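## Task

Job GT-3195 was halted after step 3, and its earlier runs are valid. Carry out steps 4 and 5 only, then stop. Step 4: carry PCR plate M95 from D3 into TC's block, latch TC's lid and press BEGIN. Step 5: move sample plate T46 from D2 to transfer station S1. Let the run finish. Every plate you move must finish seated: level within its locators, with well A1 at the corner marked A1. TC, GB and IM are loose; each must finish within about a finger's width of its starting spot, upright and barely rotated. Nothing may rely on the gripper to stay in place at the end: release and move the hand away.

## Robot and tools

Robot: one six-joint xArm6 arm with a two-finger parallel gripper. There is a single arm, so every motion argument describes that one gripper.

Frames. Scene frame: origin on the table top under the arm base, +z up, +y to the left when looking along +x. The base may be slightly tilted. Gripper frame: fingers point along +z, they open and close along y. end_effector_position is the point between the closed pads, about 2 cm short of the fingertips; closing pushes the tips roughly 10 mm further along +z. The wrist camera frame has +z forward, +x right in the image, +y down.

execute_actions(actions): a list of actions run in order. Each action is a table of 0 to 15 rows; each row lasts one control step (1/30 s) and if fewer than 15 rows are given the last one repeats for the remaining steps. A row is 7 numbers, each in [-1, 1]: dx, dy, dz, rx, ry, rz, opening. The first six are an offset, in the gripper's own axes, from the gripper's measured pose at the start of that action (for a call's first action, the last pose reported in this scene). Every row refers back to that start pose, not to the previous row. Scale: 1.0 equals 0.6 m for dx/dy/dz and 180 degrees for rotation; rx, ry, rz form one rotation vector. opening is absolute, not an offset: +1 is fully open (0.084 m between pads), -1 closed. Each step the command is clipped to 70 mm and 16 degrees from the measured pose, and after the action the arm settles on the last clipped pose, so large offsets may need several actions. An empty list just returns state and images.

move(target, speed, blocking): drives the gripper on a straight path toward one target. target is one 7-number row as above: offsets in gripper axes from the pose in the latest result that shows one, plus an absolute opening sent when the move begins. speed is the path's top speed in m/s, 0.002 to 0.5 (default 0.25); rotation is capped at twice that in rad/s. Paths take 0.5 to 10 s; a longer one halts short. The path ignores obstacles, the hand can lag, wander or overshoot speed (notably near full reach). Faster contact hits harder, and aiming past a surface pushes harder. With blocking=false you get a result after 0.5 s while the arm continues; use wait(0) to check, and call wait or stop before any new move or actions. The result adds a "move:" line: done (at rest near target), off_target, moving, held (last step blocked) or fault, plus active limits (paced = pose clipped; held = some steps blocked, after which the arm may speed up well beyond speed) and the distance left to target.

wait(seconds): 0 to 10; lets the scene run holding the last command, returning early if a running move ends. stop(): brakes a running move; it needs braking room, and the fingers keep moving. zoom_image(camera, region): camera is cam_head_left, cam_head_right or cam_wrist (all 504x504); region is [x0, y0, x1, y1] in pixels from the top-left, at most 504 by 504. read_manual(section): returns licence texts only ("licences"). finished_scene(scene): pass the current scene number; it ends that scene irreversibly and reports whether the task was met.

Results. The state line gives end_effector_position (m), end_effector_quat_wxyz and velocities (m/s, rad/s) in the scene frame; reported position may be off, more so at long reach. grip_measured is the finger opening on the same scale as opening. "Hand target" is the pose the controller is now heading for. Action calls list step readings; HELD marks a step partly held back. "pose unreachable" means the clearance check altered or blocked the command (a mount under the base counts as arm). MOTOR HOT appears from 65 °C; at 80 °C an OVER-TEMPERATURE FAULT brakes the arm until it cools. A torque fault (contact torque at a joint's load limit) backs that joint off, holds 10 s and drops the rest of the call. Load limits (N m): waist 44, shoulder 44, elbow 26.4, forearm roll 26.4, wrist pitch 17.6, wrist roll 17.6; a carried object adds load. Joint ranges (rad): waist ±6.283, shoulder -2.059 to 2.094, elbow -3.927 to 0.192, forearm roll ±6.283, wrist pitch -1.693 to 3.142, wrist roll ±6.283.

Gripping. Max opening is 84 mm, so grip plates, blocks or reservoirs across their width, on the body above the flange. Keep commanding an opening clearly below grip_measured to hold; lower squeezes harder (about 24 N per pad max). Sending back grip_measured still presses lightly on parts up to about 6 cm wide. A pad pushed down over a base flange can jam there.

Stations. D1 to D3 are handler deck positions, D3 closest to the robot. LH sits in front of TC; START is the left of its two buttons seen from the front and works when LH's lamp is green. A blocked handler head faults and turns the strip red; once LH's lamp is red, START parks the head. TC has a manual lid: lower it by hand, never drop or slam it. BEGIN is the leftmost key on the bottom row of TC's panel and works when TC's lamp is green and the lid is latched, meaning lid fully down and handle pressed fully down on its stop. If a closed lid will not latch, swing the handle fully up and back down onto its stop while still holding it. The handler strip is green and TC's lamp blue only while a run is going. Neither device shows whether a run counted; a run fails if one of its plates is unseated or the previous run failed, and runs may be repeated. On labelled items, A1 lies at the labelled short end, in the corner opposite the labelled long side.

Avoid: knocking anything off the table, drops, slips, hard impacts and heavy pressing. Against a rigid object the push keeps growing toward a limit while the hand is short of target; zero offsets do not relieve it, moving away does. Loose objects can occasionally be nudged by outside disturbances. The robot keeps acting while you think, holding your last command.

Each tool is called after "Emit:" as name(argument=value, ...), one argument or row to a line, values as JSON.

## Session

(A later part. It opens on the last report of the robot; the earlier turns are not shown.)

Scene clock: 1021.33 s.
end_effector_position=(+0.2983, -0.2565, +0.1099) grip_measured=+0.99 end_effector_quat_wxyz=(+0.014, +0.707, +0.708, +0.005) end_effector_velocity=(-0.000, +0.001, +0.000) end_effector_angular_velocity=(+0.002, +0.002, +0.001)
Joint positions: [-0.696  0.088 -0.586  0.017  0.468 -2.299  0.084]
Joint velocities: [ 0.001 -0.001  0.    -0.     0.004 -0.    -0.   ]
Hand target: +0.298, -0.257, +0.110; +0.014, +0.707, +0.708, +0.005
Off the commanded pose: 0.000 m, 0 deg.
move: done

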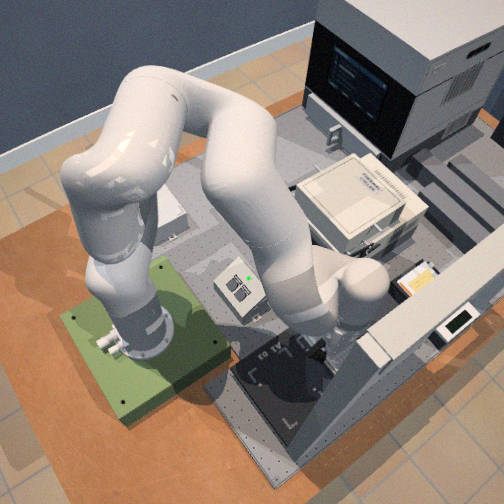

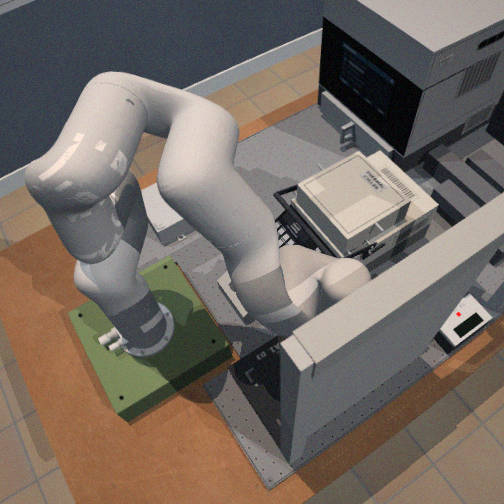

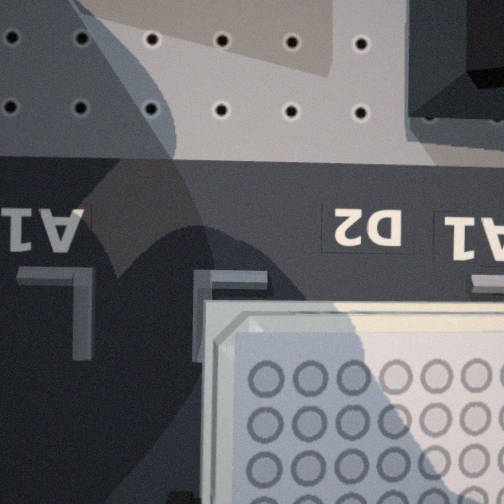

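Emit:
move(
  target=[0,0,-0.25,0,0,0,0.5],
  speed=0.06,
)

Emit:
move(
  target=[0.5,0,0,0,0,0,0.5],
  speed=0.1,
)

Emit:
move(
  target=[0.39,-0.178,0,0,0,0.5,0.5],
  speed=0.1,
)

Scene clock: 1035.10 s.
end_effector_position=(+0.2944, -0.2547, +0.2596) grip_measured=+0.99 end_effector_quat_wxyz=(+0.013, +0.706, +0.708, +0.005) end_effector_velocity=(-0.000, +0.000, +0.001) end_effector_angular_velocity=(-0.000, -0.000, +0.001)
Joint positions: [-0.7   -0.264 -0.723  0.01   0.958 -2.295  0.084]
Joint velocities: [-0.    -0.003 -0.001 -0.     0.004 -0.001  0.   ]
Hand target: +0.295, -0.255, +0.260; +0.014, +0.706, +0.708, +0.005
Off the commanded pose: 0.000 m, 0 deg.
move: done

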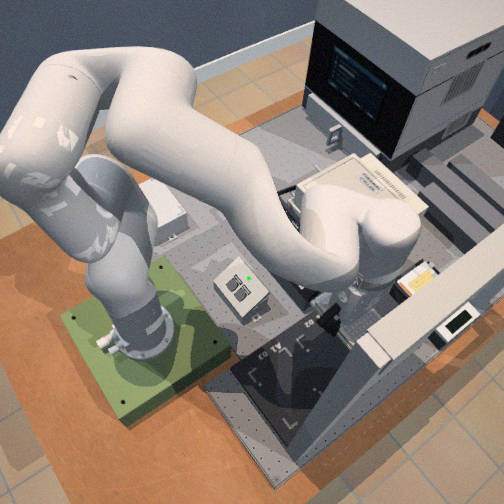

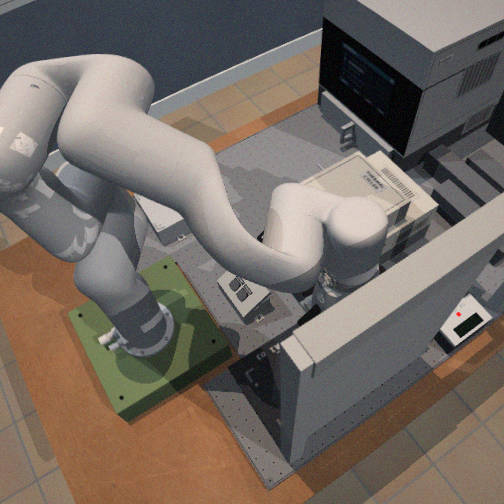

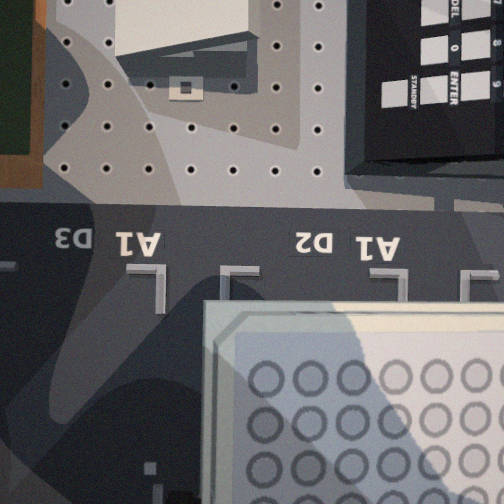

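Scene clock: 1038.50 s.
end_effector_position=(+0.2934, +0.0456, +0.2564) grip_measured=+0.99 end_effector_quat_wxyz=(+0.013, +0.707, +0.708, +0.006) end_effector_velocity=(+0.000, +0.001, -0.000) end_effector_angular_velocity=(-0.001, -0.000, -0.002)
Joint positions: [ 0.182 -0.62  -0.435 -0.018  1.03  -1.398  0.084]
Joint velocities: [ 0.003  0.001 -0.    -0.001 -0.001  0.005  0.   ]
Hand target: +0.293, +0.046, +0.256; +0.013, +0.706, +0.708, +0.006
Off the commanded pose: 0.001 m, 0 deg.
move: done

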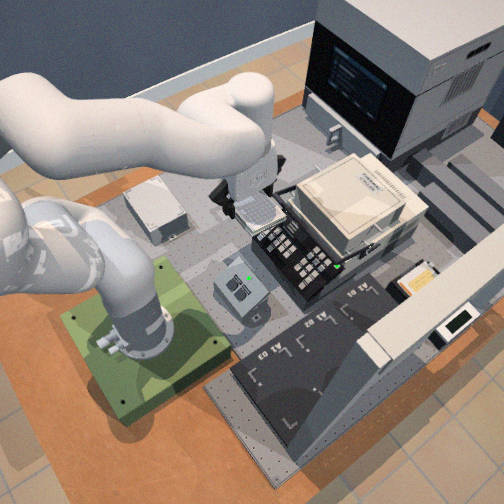

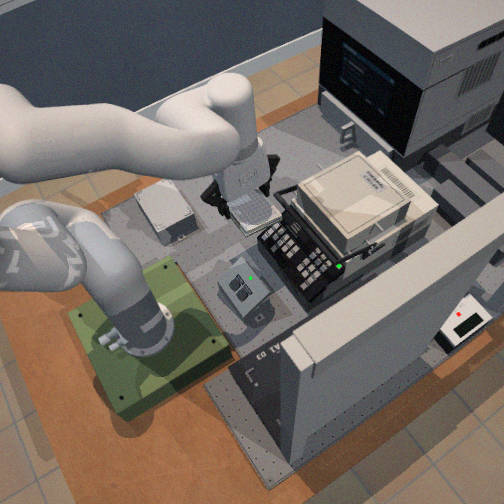

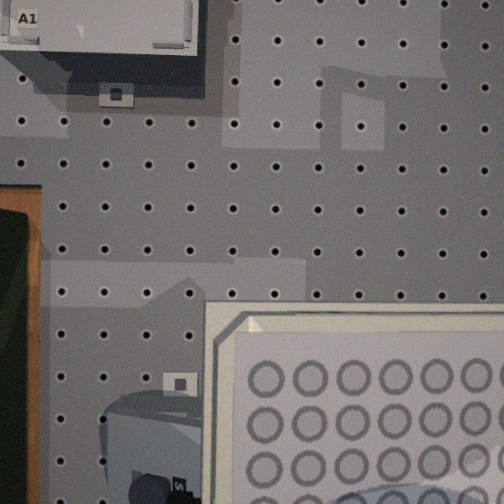

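Scene clock: 1046.67 s.
end_effector_position=(+0.1855, +0.2795, +0.2514) grip_measured=+0.99 end_effector_quat_wxyz=(+0.004, +1.000, +0.001, +0.013) end_effector_velocity=(-0.000, +0.002, +0.001) end_effector_angular_velocity=(+0.003, -0.003, -0.005)
Joint positions: [ 1.018 -0.433 -0.556 -0.032  0.983  1.017  0.084]
Joint velocities: [ 0.003 -0.    -0.003 -0.001 -0.001  0.009 -0.   ]
Hand target: +0.186, +0.280, +0.251; +0.004, +1.000, +0.001, +0.013
Off the commanded pose: 0.001 m, 0 deg.
move: done

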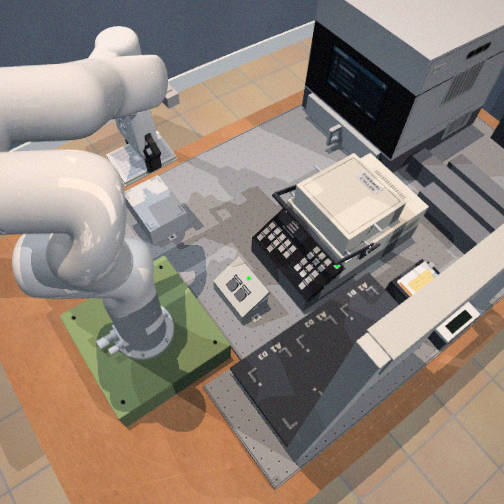

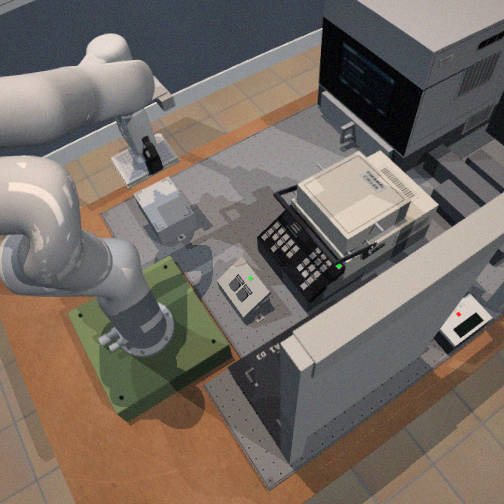

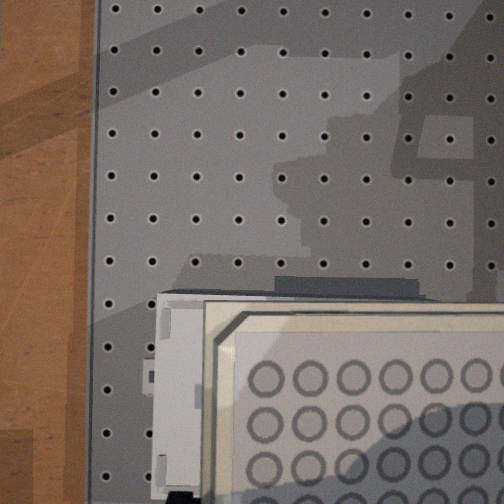

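Emit:
move(
  target=[0,0,0.2,0,0,0.5,0.5],
  speed=0.1,
)

Scene clock: 1057.70 s.
end_effector_position=(+0.1886, +0.2783, +0.1315) grip_measured=+0.99 end_effector_quat_wxyz=(-0.006, +0.708, -0.706, +0.012) end_effector_velocity=(-0.000, +0.001, -0.000) end_effector_angular_velocity=(+0.001, -0.001, -0.002)
Joint positions: [ 1.002 -0.138 -0.411 -0.052  0.543  2.599  0.084]
Joint velocities: [ 0.002  0.     0.    -0.002 -0.002  0.006 -0.   ]
Hand target: +0.189, +0.278, +0.131; -0.006, +0.708, -0.707, +0.012
Off the commanded pose: 0.000 m, 0 deg.
move: done

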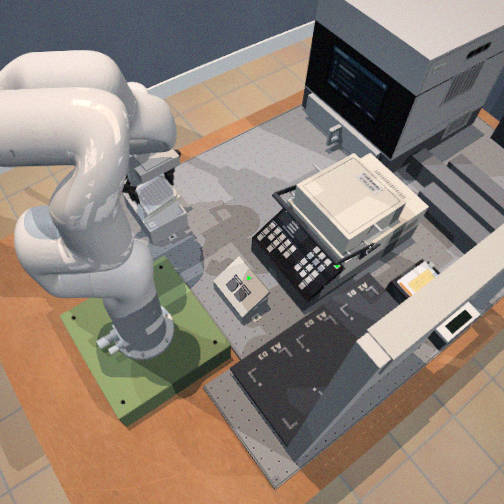

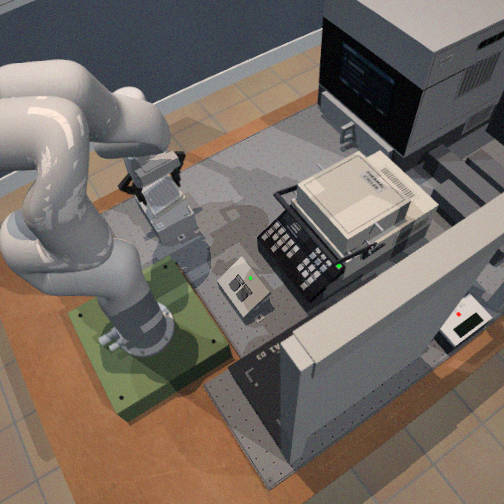

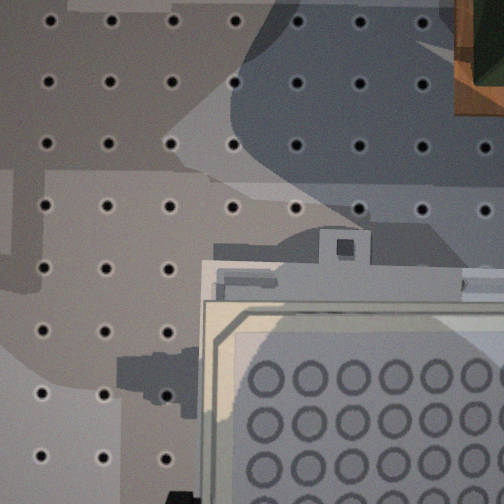

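Emit:
move(
  target=[0.007,0.008,0.008,0,0,0.007,0.5],
  speed=0.01,
)

Emit:
zoom_image(
  camera="cam_head_left",
  region=[110,150,210,250],
)

Scene clock: 1066.37 s.
end_effector_position=(+0.1839, +0.2741, +0.1267) grip_measured=+0.99 end_effector_quat_wxyz=(-0.006, +0.700, -0.714, +0.012) end_effector_velocity=(+0.000, -0.000, -0.000) end_effector_angular_velocity=(+0.000, -0.000, -0.003)
Joint positions: [ 1.006 -0.141 -0.387 -0.053  0.523  2.627  0.084]
Joint velocities: [-0.001  0.     0.001 -0.    -0.002  0.002 -0.   ]
Hand target: +0.184, +0.274, +0.127; -0.006, +0.700, -0.714, +0.012
Off the commanded pose: 0.000 m, 0 deg.
move: done

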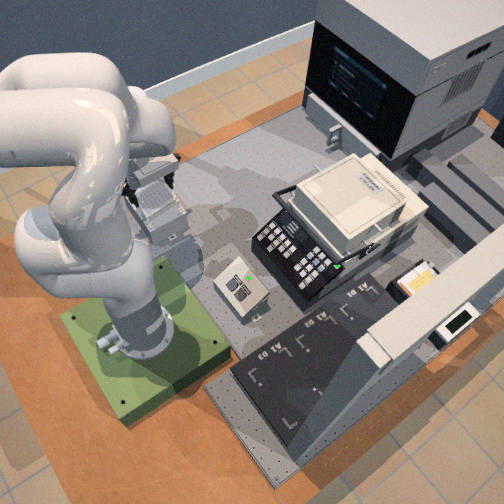

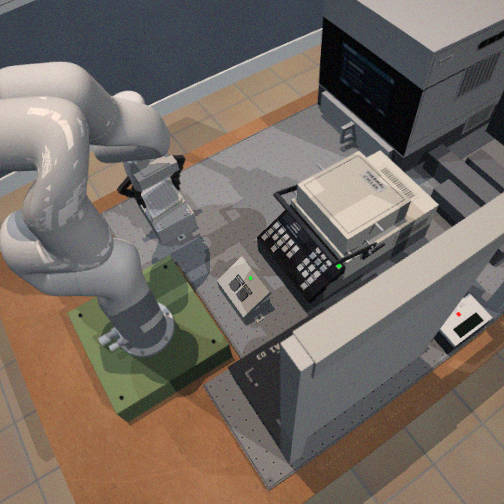

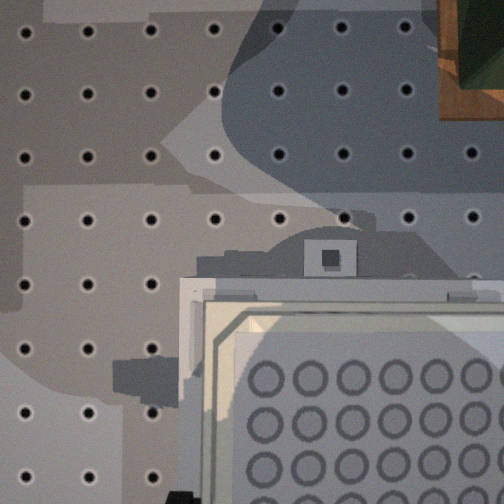

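Region (110, 150, 210, 250) of cam_head_left's 504x504 image, scaled by 5.040, with more detail than that image has.

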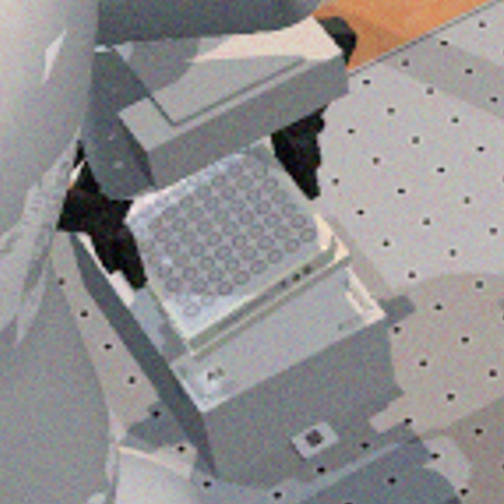

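Emit:
move(
  target=[0,0,0.035,0,0,0,0.5],
  speed=0.008,
)

Scene clock: 1072.33 s.
end_effector_position=(+0.1844, +0.2739, +0.1057) grip_measured=+0.99 end_effector_quat_wxyz=(-0.006, +0.700, -0.714, +0.012) end_effector_velocity=(+0.000, +0.001, -0.000) end_effector_angular_velocity=(+0.001, -0.000, +0.001)
Joint positions: [ 1.002 -0.064 -0.381 -0.063  0.439  2.633  0.084]
Joint velocities: [ 0.001  0.003 -0.001 -0.    -0.003  0.001  0.   ]
Hand target: +0.184, +0.274, +0.106; -0.006, +0.700, -0.714, +0.012
Off the commanded pose: 0.000 m, 0 deg.
move: done

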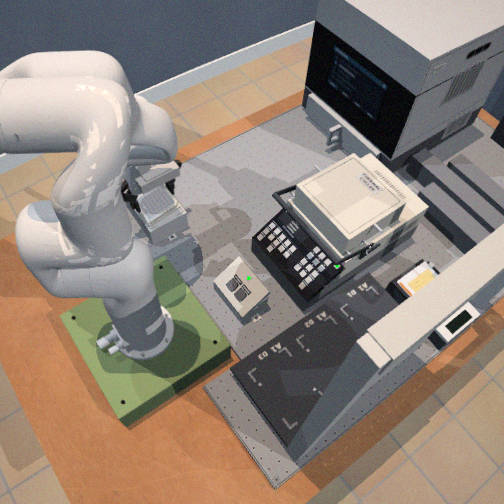

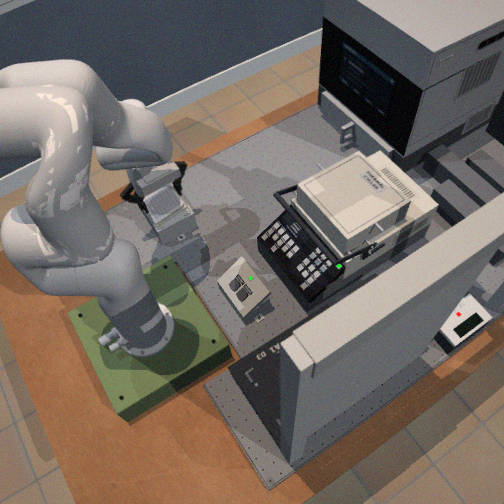

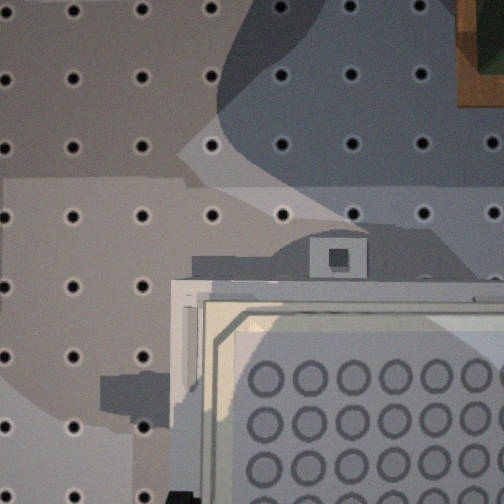

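Emit:
move(
  target=[-0.005,-0.001,0.012,0,0,0,0.5],
  speed=0.005,
)

Scene clock: 1077.43 s.
end_effector_position=(+0.1853, +0.2768, +0.0985) grip_measured=+0.99 end_effector_quat_wxyz=(-0.006, +0.700, -0.714, +0.012) end_effector_velocity=(-0.000, +0.000, -0.000) end_effector_angular_velocity=(+0.000, -0.000, +0.001)
Joint positions: [ 1.004 -0.028 -0.391 -0.067  0.413  2.639  0.084]
Joint velocities: [ 0.001  0.001  0.    -0.    -0.001 -0.001 -0.   ]
Hand target: +0.185, +0.277, +0.098; -0.006, +0.700, -0.714, +0.012
Off the commanded pose: 0.000 m, 0 deg.
move: done

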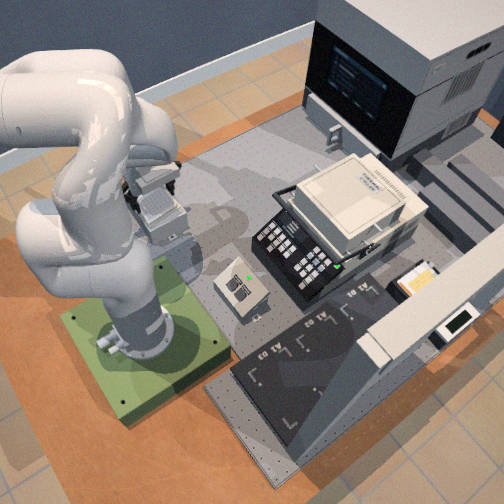

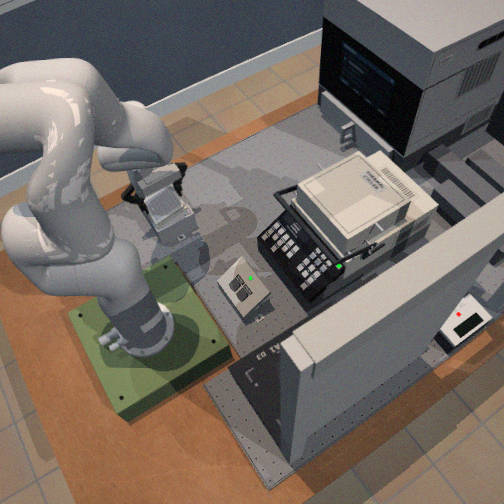

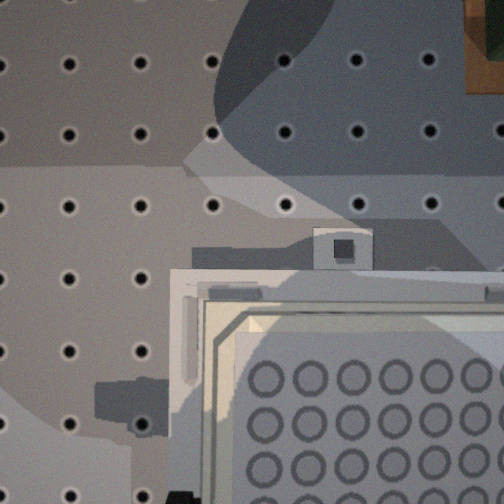

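Aligned. Descend.

Emit:
move(
  target=[0,0,0.03,0,0,0,0.5],
  speed=0.005,
)

Scene clock: 1082.93 s.
end_effector_position=(+0.1862, +0.2775, +0.0829) grip_measured=+1.00 end_effector_quat_wxyz=(-0.009, +0.700, -0.714, +0.011) end_effector_velocity=(+0.001, +0.002, +0.001) end_effector_angular_velocity=(+0.007, -0.005, -0.000)
Joint positions: [ 0.999  0.035 -0.391 -0.079  0.345  2.648  0.084]
Joint velocities: [-0.    -0.003  0.    -0.001 -0.006  0.001  0.   ]
Hand target: +0.186, +0.277, +0.081; -0.006, +0.700, -0.714, +0.012
Off the commanded pose: 0.003 m, 0 deg.
move: done

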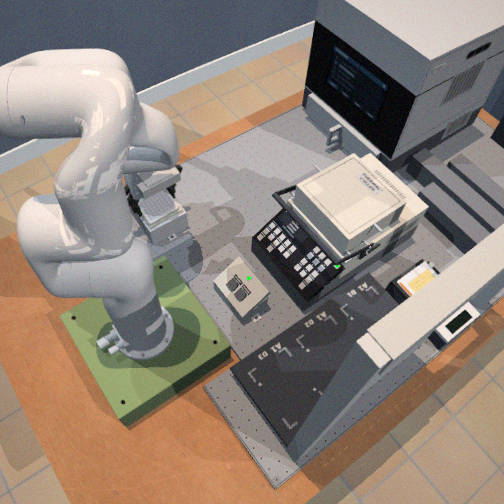

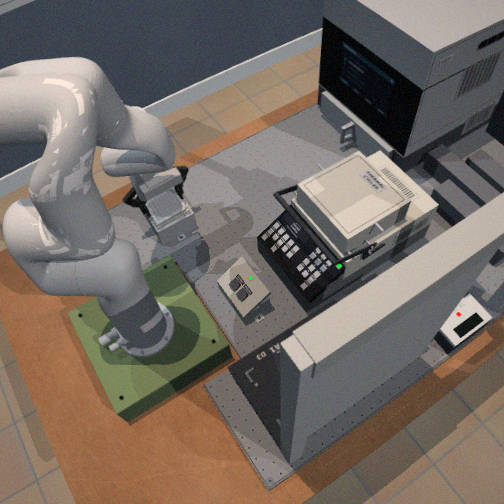

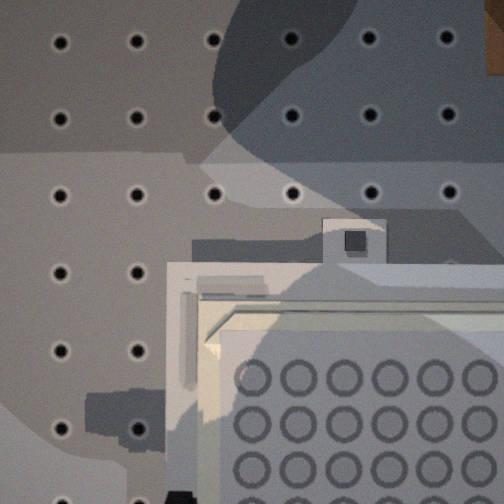

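Emit:
execute_actions(
  actions=[
    [[0,0,0,0,0,0,1]],
    [[0,0,-0.06,0,0,0,1]],
    [[0,0,-0.12,0,0,0,1]],
  ],
)

Scene clock: 1087.73 s.
end_effector_position=(+0.1830, +0.2775, +0.1889) grip_measured=+1.00 end_effector_quat_wxyz=(-0.008, +0.700, -0.714, +0.011) end_effector_velocity=(-0.004, -0.006, +0.003) end_effector_angular_velocity=(-0.019, +0.012, +0.001)
Joint positions: [ 1.019 -0.323 -0.446 -0.039  0.76   2.621  0.084]
Joint velocities: [ 0.002 -0.017 -0.002  0.001  0.041 -0.001  0.   ]
Hand target: +0.183, +0.278, +0.190; -0.008, +0.700, -0.714, +0.011
Off the commanded pose: 0.001 m, 0 deg.
Step readings (end_effector_position; steps 1 to 15: 1st action; 16 to 30: 2nd action; 31 to 45: 3rd action):
0: (+0.1868, +0.2783, +0.0831)
1: (+0.1868, +0.2783, +0.0832)
2: (+0.1868, +0.2783, +0.0833)
4: (+0.1868, +0.2782, +0.0834)
8: (+0.1867, +0.2781, +0.0834)
15: (+0.1866, +0.2780, +0.0833)
16: (+0.1866, +0.2780, +0.0834)
17: (+0.1863, +0.2776, +0.0847)
19: (+0.1841, +0.2747, +0.0940)
23: (+0.1855, +0.2782, +0.1139)
30: (+0.1851, +0.2774, +0.1181)
31: (+0.1852, +0.2775, +0.1185)
32: (+0.1851, +0.2773, +0.1204)
34: (+0.1850, +0.2782, +0.1365)
38: (+0.1871, +0.2842, +0.1793)
45: end_effector_position above

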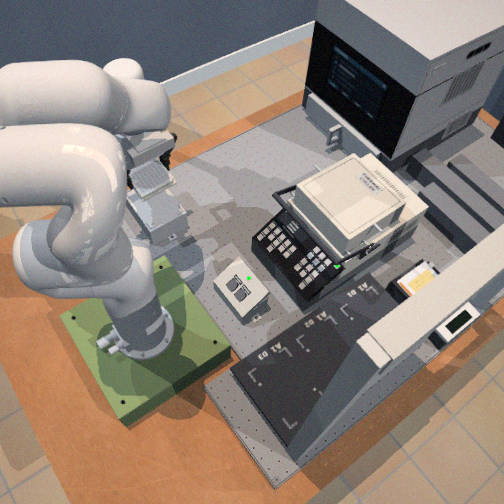

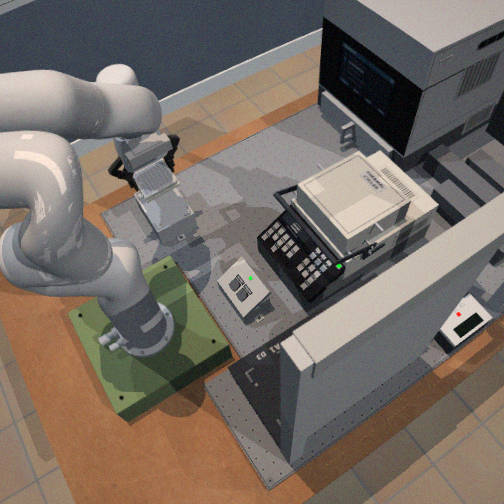

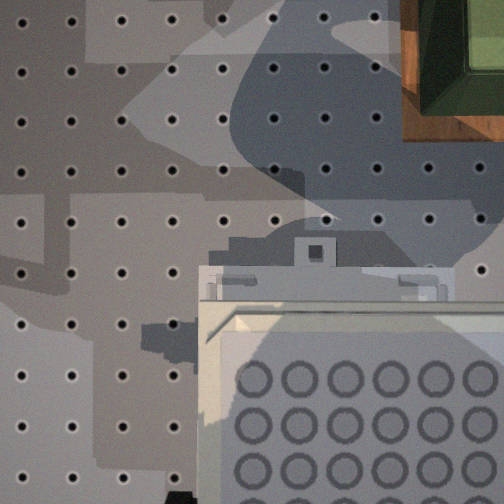

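Emit:
move(
  target=[0,-0.002,0.15,0,0,0,1],
  speed=0.03,
)

Scene clock: 1102.63 s.
end_effector_position=(+0.1866, +0.2769, +0.0991) grip_measured=+1.00 end_effector_quat_wxyz=(-0.008, +0.700, -0.714, +0.011) end_effector_velocity=(+0.001, +0.001, +0.000) end_effector_angular_velocity=(+0.003, -0.002, -0.000)
Joint positions: [ 1.001 -0.029 -0.391 -0.067  0.411  2.636  0.084]
Joint velocities: [-0.001  0.002 -0.002 -0.001 -0.004  0.     0.   ]
Hand target: +0.187, +0.277, +0.099; -0.008, +0.700, -0.714, +0.011
Off the commanded pose: 0.000 m, 0 deg.
move: done

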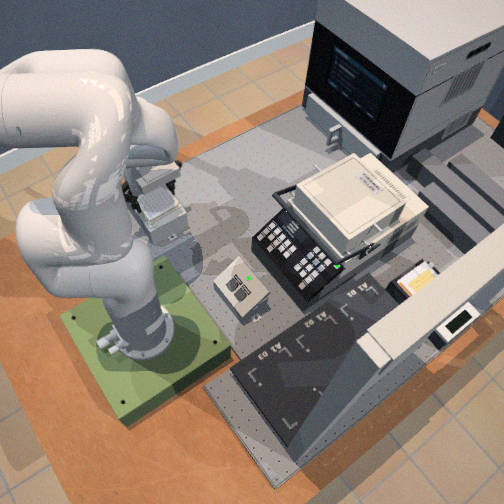

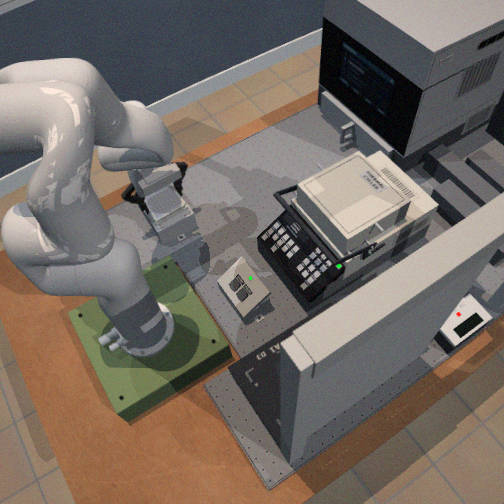

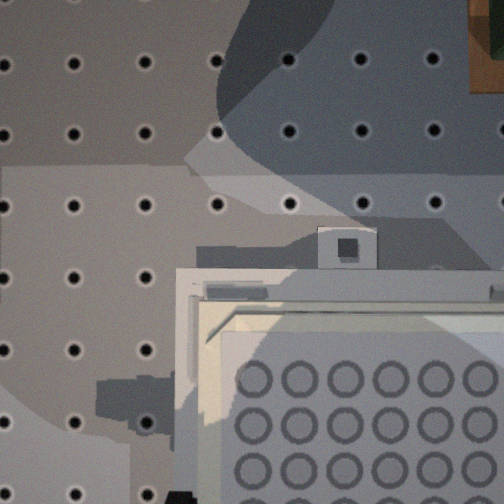

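Emit:
move(
  target=[0,0.004,0,0,0,0,1],
  speed=0.005,
)

Emit:
move(
  target=[0,0,0.028,0,0,0,1],
  speed=0.005,
)

Emit:
move(
  target=[0.033,0,-0.01,0,0,0,1],
  speed=0.005,
)

Scene clock: 1106.77 s.
end_effector_position=(+0.1842, +0.2769, +0.0991) grip_measured=+1.00 end_effector_quat_wxyz=(-0.008, +0.700, -0.714, +0.011) end_effector_velocity=(+0.000, +0.001, +0.001) end_effector_angular_velocity=(+0.002, -0.001, -0.000)
Joint positions: [ 1.007 -0.032 -0.386 -0.067  0.41   2.642  0.084]
Joint velocities: [ 0.001 -0.    -0.001  0.    -0.     0.001  0.   ]
Hand target: +0.184, +0.277, +0.099; -0.008, +0.700, -0.714, +0.011
Off the commanded pose: 0.000 m, 0 deg.
move: done

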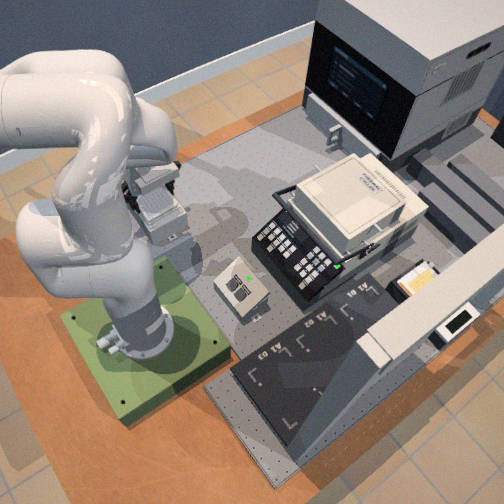

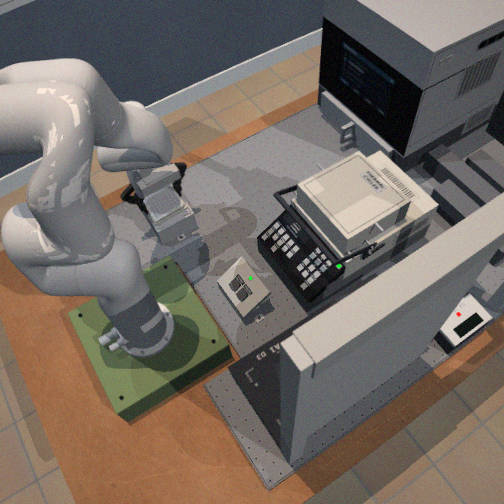

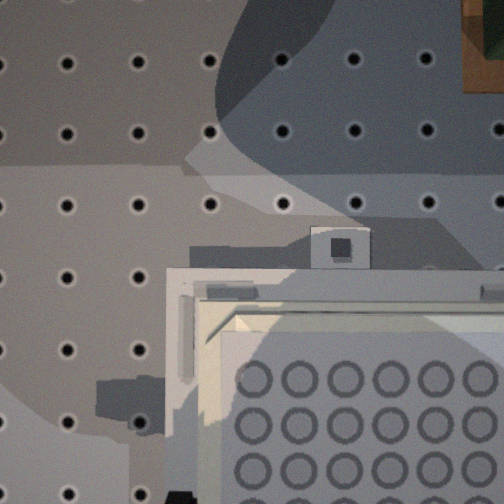

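Scene clock: 1110.33 s.
end_effector_position=(+0.1855, +0.2778, +0.0835) grip_measured=+1.00 end_effector_quat_wxyz=(-0.009, +0.700, -0.714, +0.011) end_effector_velocity=(-0.001, -0.001, -0.002) end_effector_angular_velocity=(-0.003, +0.002, +0.000)
Joint positions: [ 1.002  0.032 -0.389 -0.079  0.345  2.651  0.084]
Joint velocities: [ 0.     0.006  0.001 -0.    -0.004  0.001  0.   ]
Hand target: +0.185, +0.277, +0.082; -0.008, +0.700, -0.714, +0.011
Off the commanded pose: 0.002 m, 0 deg.
move: done

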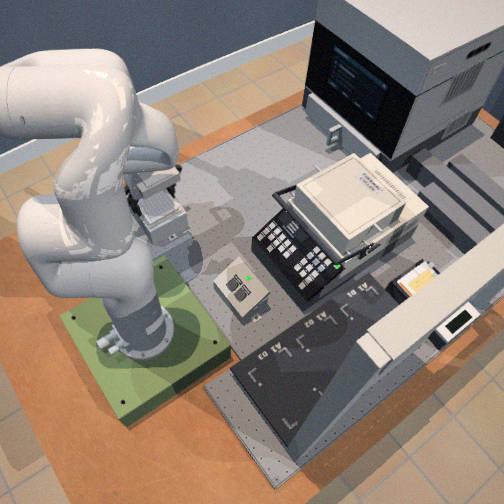

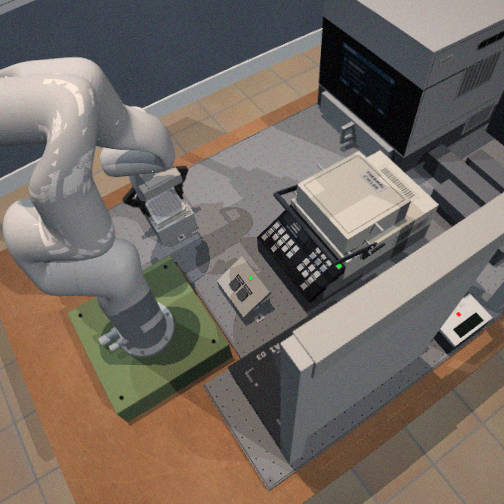

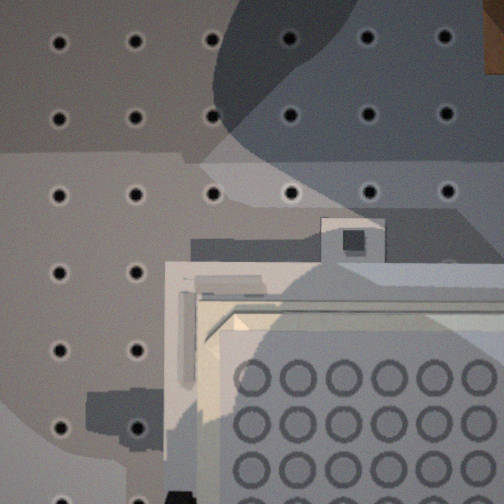

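Scene clock: 1114.70 s.
end_effector_position=(+0.1850, +0.2580, +0.0895) grip_measured=+1.00 end_effector_quat_wxyz=(-0.010, +0.700, -0.714, +0.011) end_effector_velocity=(-0.001, -0.001, -0.001) end_effector_angular_velocity=(-0.001, +0.001, +0.000)
Joint positions: [ 0.969 -0.039 -0.33  -0.076  0.356  2.615  0.084]
Joint velocities: [-0.    -0.001  0.003  0.    -0.    -0.001  0.   ]
Hand target: +0.185, +0.258, +0.090; -0.010, +0.700, -0.714, +0.011
Off the commanded pose: 0.000 m, 0 deg.
move: done

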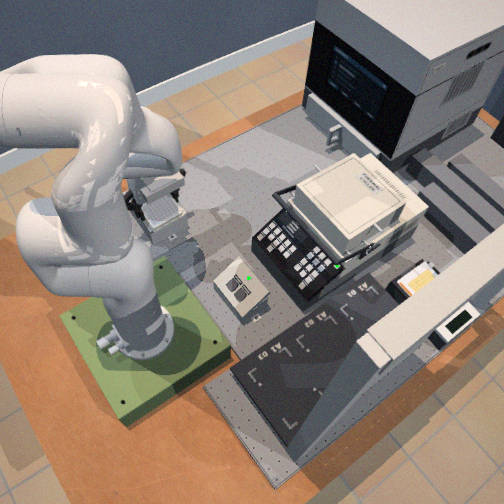

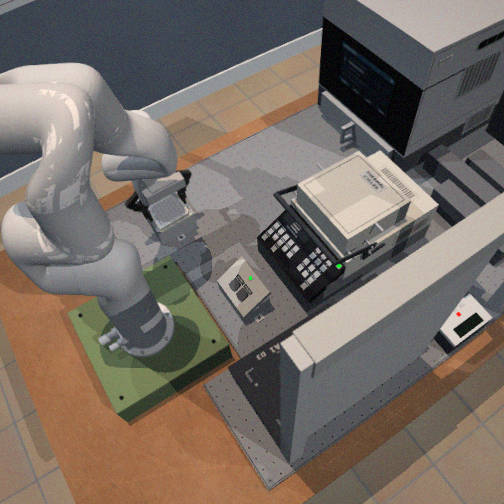

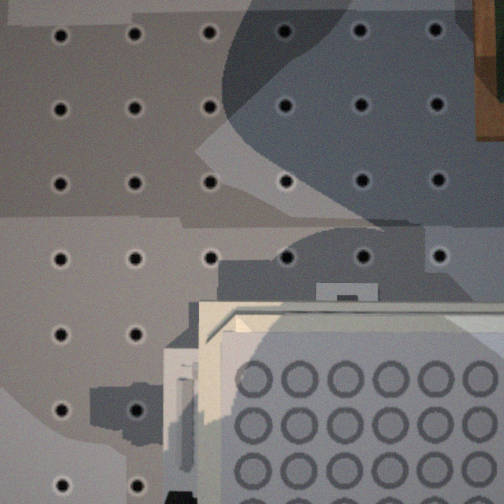

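Emit:
move(
  target=[-0.033,0,0,0,0,0,1],
  speed=0.008,
)

Emit:
move(
  target=[0,0,0.013,0,0,0,1],
  speed=0.005,
)

Emit:
move(
  target=[0.017,0,0,0,0,0,1],
  speed=0.004,
)

Scene clock: 1121.87 s.
end_effector_position=(+0.1854, +0.2778, +0.0894) grip_measured=+1.00 end_effector_quat_wxyz=(-0.009, +0.700, -0.714, +0.011) end_effector_velocity=(+0.000, +0.000, -0.000) end_effector_angular_velocity=(-0.001, +0.000, -0.002)
Joint positions: [ 1.003  0.008 -0.388 -0.075  0.368  2.648  0.084]
Joint velocities: [ 0.     0.002 -0.001 -0.     0.     0.002  0.   ]
Hand target: +0.185, +0.278, +0.089; -0.009, +0.700, -0.714, +0.011
Off the commanded pose: 0.000 m, 0 deg.
move: done

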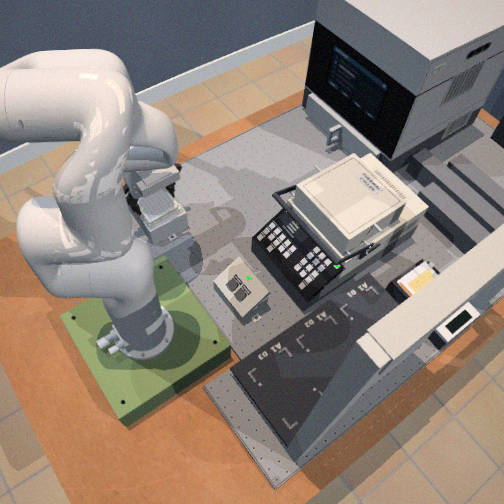

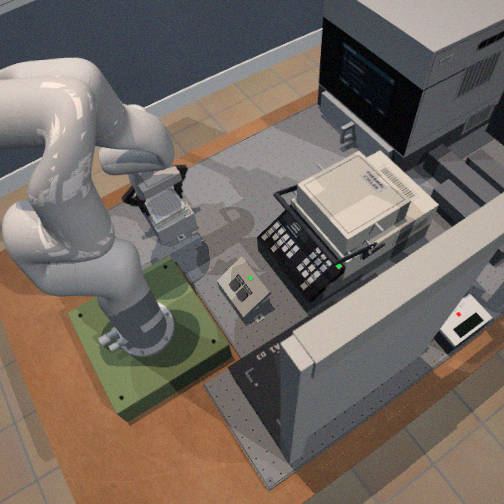

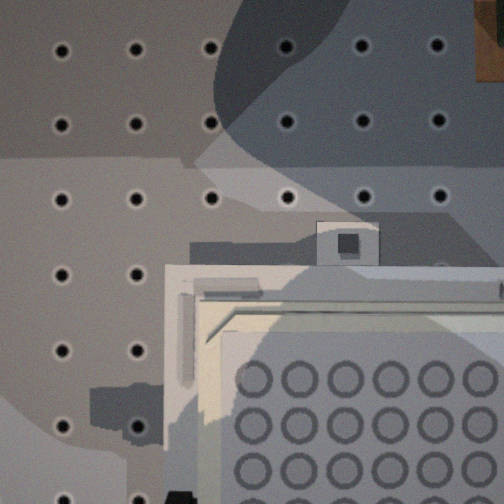

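Scene clock: 1123.63 s.
end_effector_position=(+0.1862, +0.2785, +0.0832) grip_measured=+1.00 end_effector_quat_wxyz=(-0.011, +0.700, -0.714, +0.011) end_effector_velocity=(-0.000, +0.001, +0.001) end_effector_angular_velocity=(+0.006, -0.004, +0.003)
Joint positions: [ 1.001  0.034 -0.39  -0.081  0.341  2.651  0.084]
Joint velocities: [ 0.003 -0.003  0.003 -0.001 -0.007  0.001  0.   ]
Hand target: +0.186, +0.278, +0.082; -0.009, +0.700, -0.714, +0.011
Off the commanded pose: 0.002 m, 0 deg.
move: done

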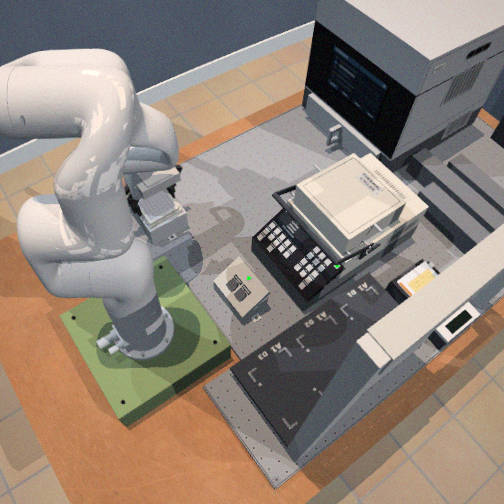

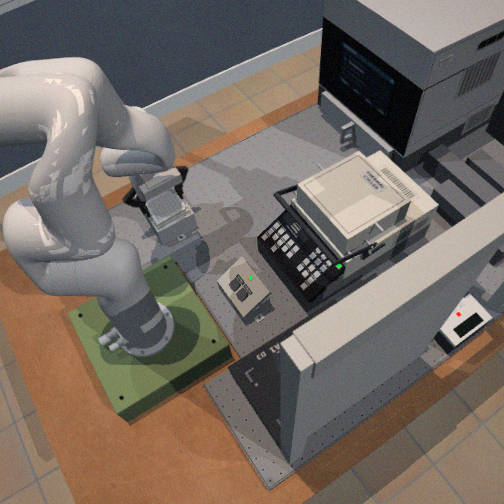

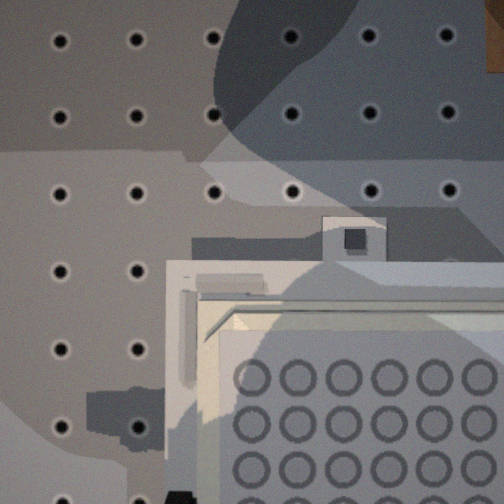

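Scene clock: 1126.40 s.
end_effector_position=(+0.1862, +0.2686, +0.0835) grip_measured=+1.00 end_effector_quat_wxyz=(-0.011, +0.700, -0.714, +0.011) end_effector_velocity=(+0.000, -0.000, -0.000) end_effector_angular_velocity=(-0.000, +0.000, -0.002)
Joint positions: [ 0.984  0.011 -0.36  -0.082  0.333  2.635  0.084]
Joint velocities: [-0.001  0.     0.     0.    -0.    -0.     0.   ]
Hand target: +0.186, +0.268, +0.083; -0.011, +0.700, -0.714, +0.011
Off the commanded pose: 0.000 m, 0 deg.
move: done

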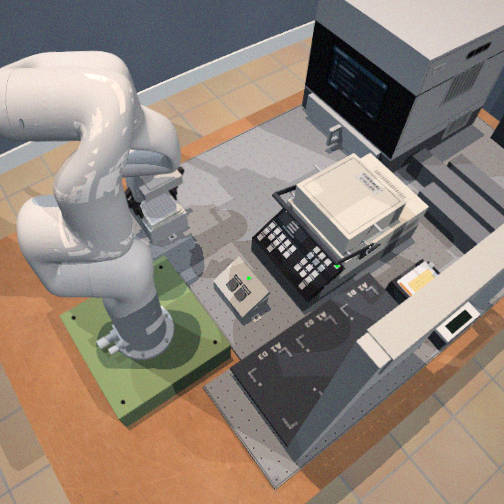

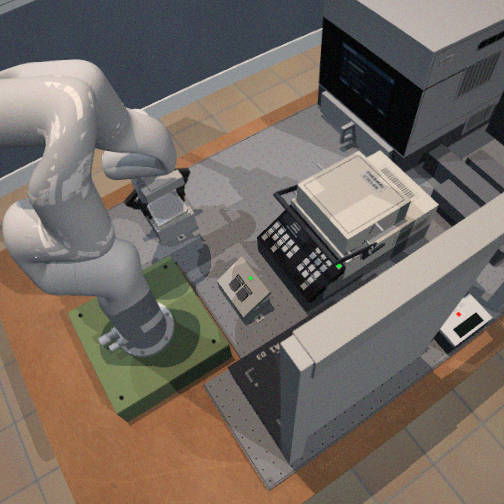

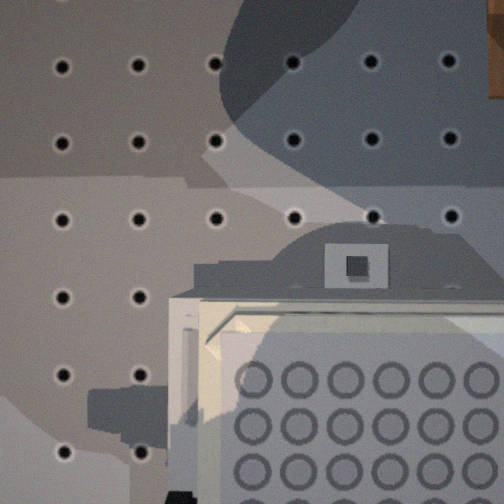

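Emit:
zoom_image(
  camera="cam_head_right",
  region=[120,160,210,250],
)

Region (120, 160, 210, 250) of cam_head_right's 504x504 image, scaled by 5.600, with more detail than that image has.

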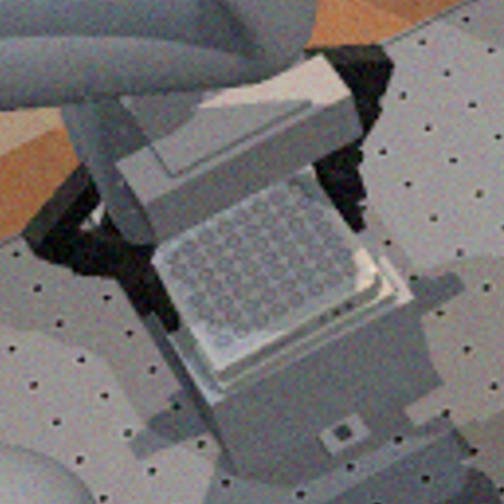

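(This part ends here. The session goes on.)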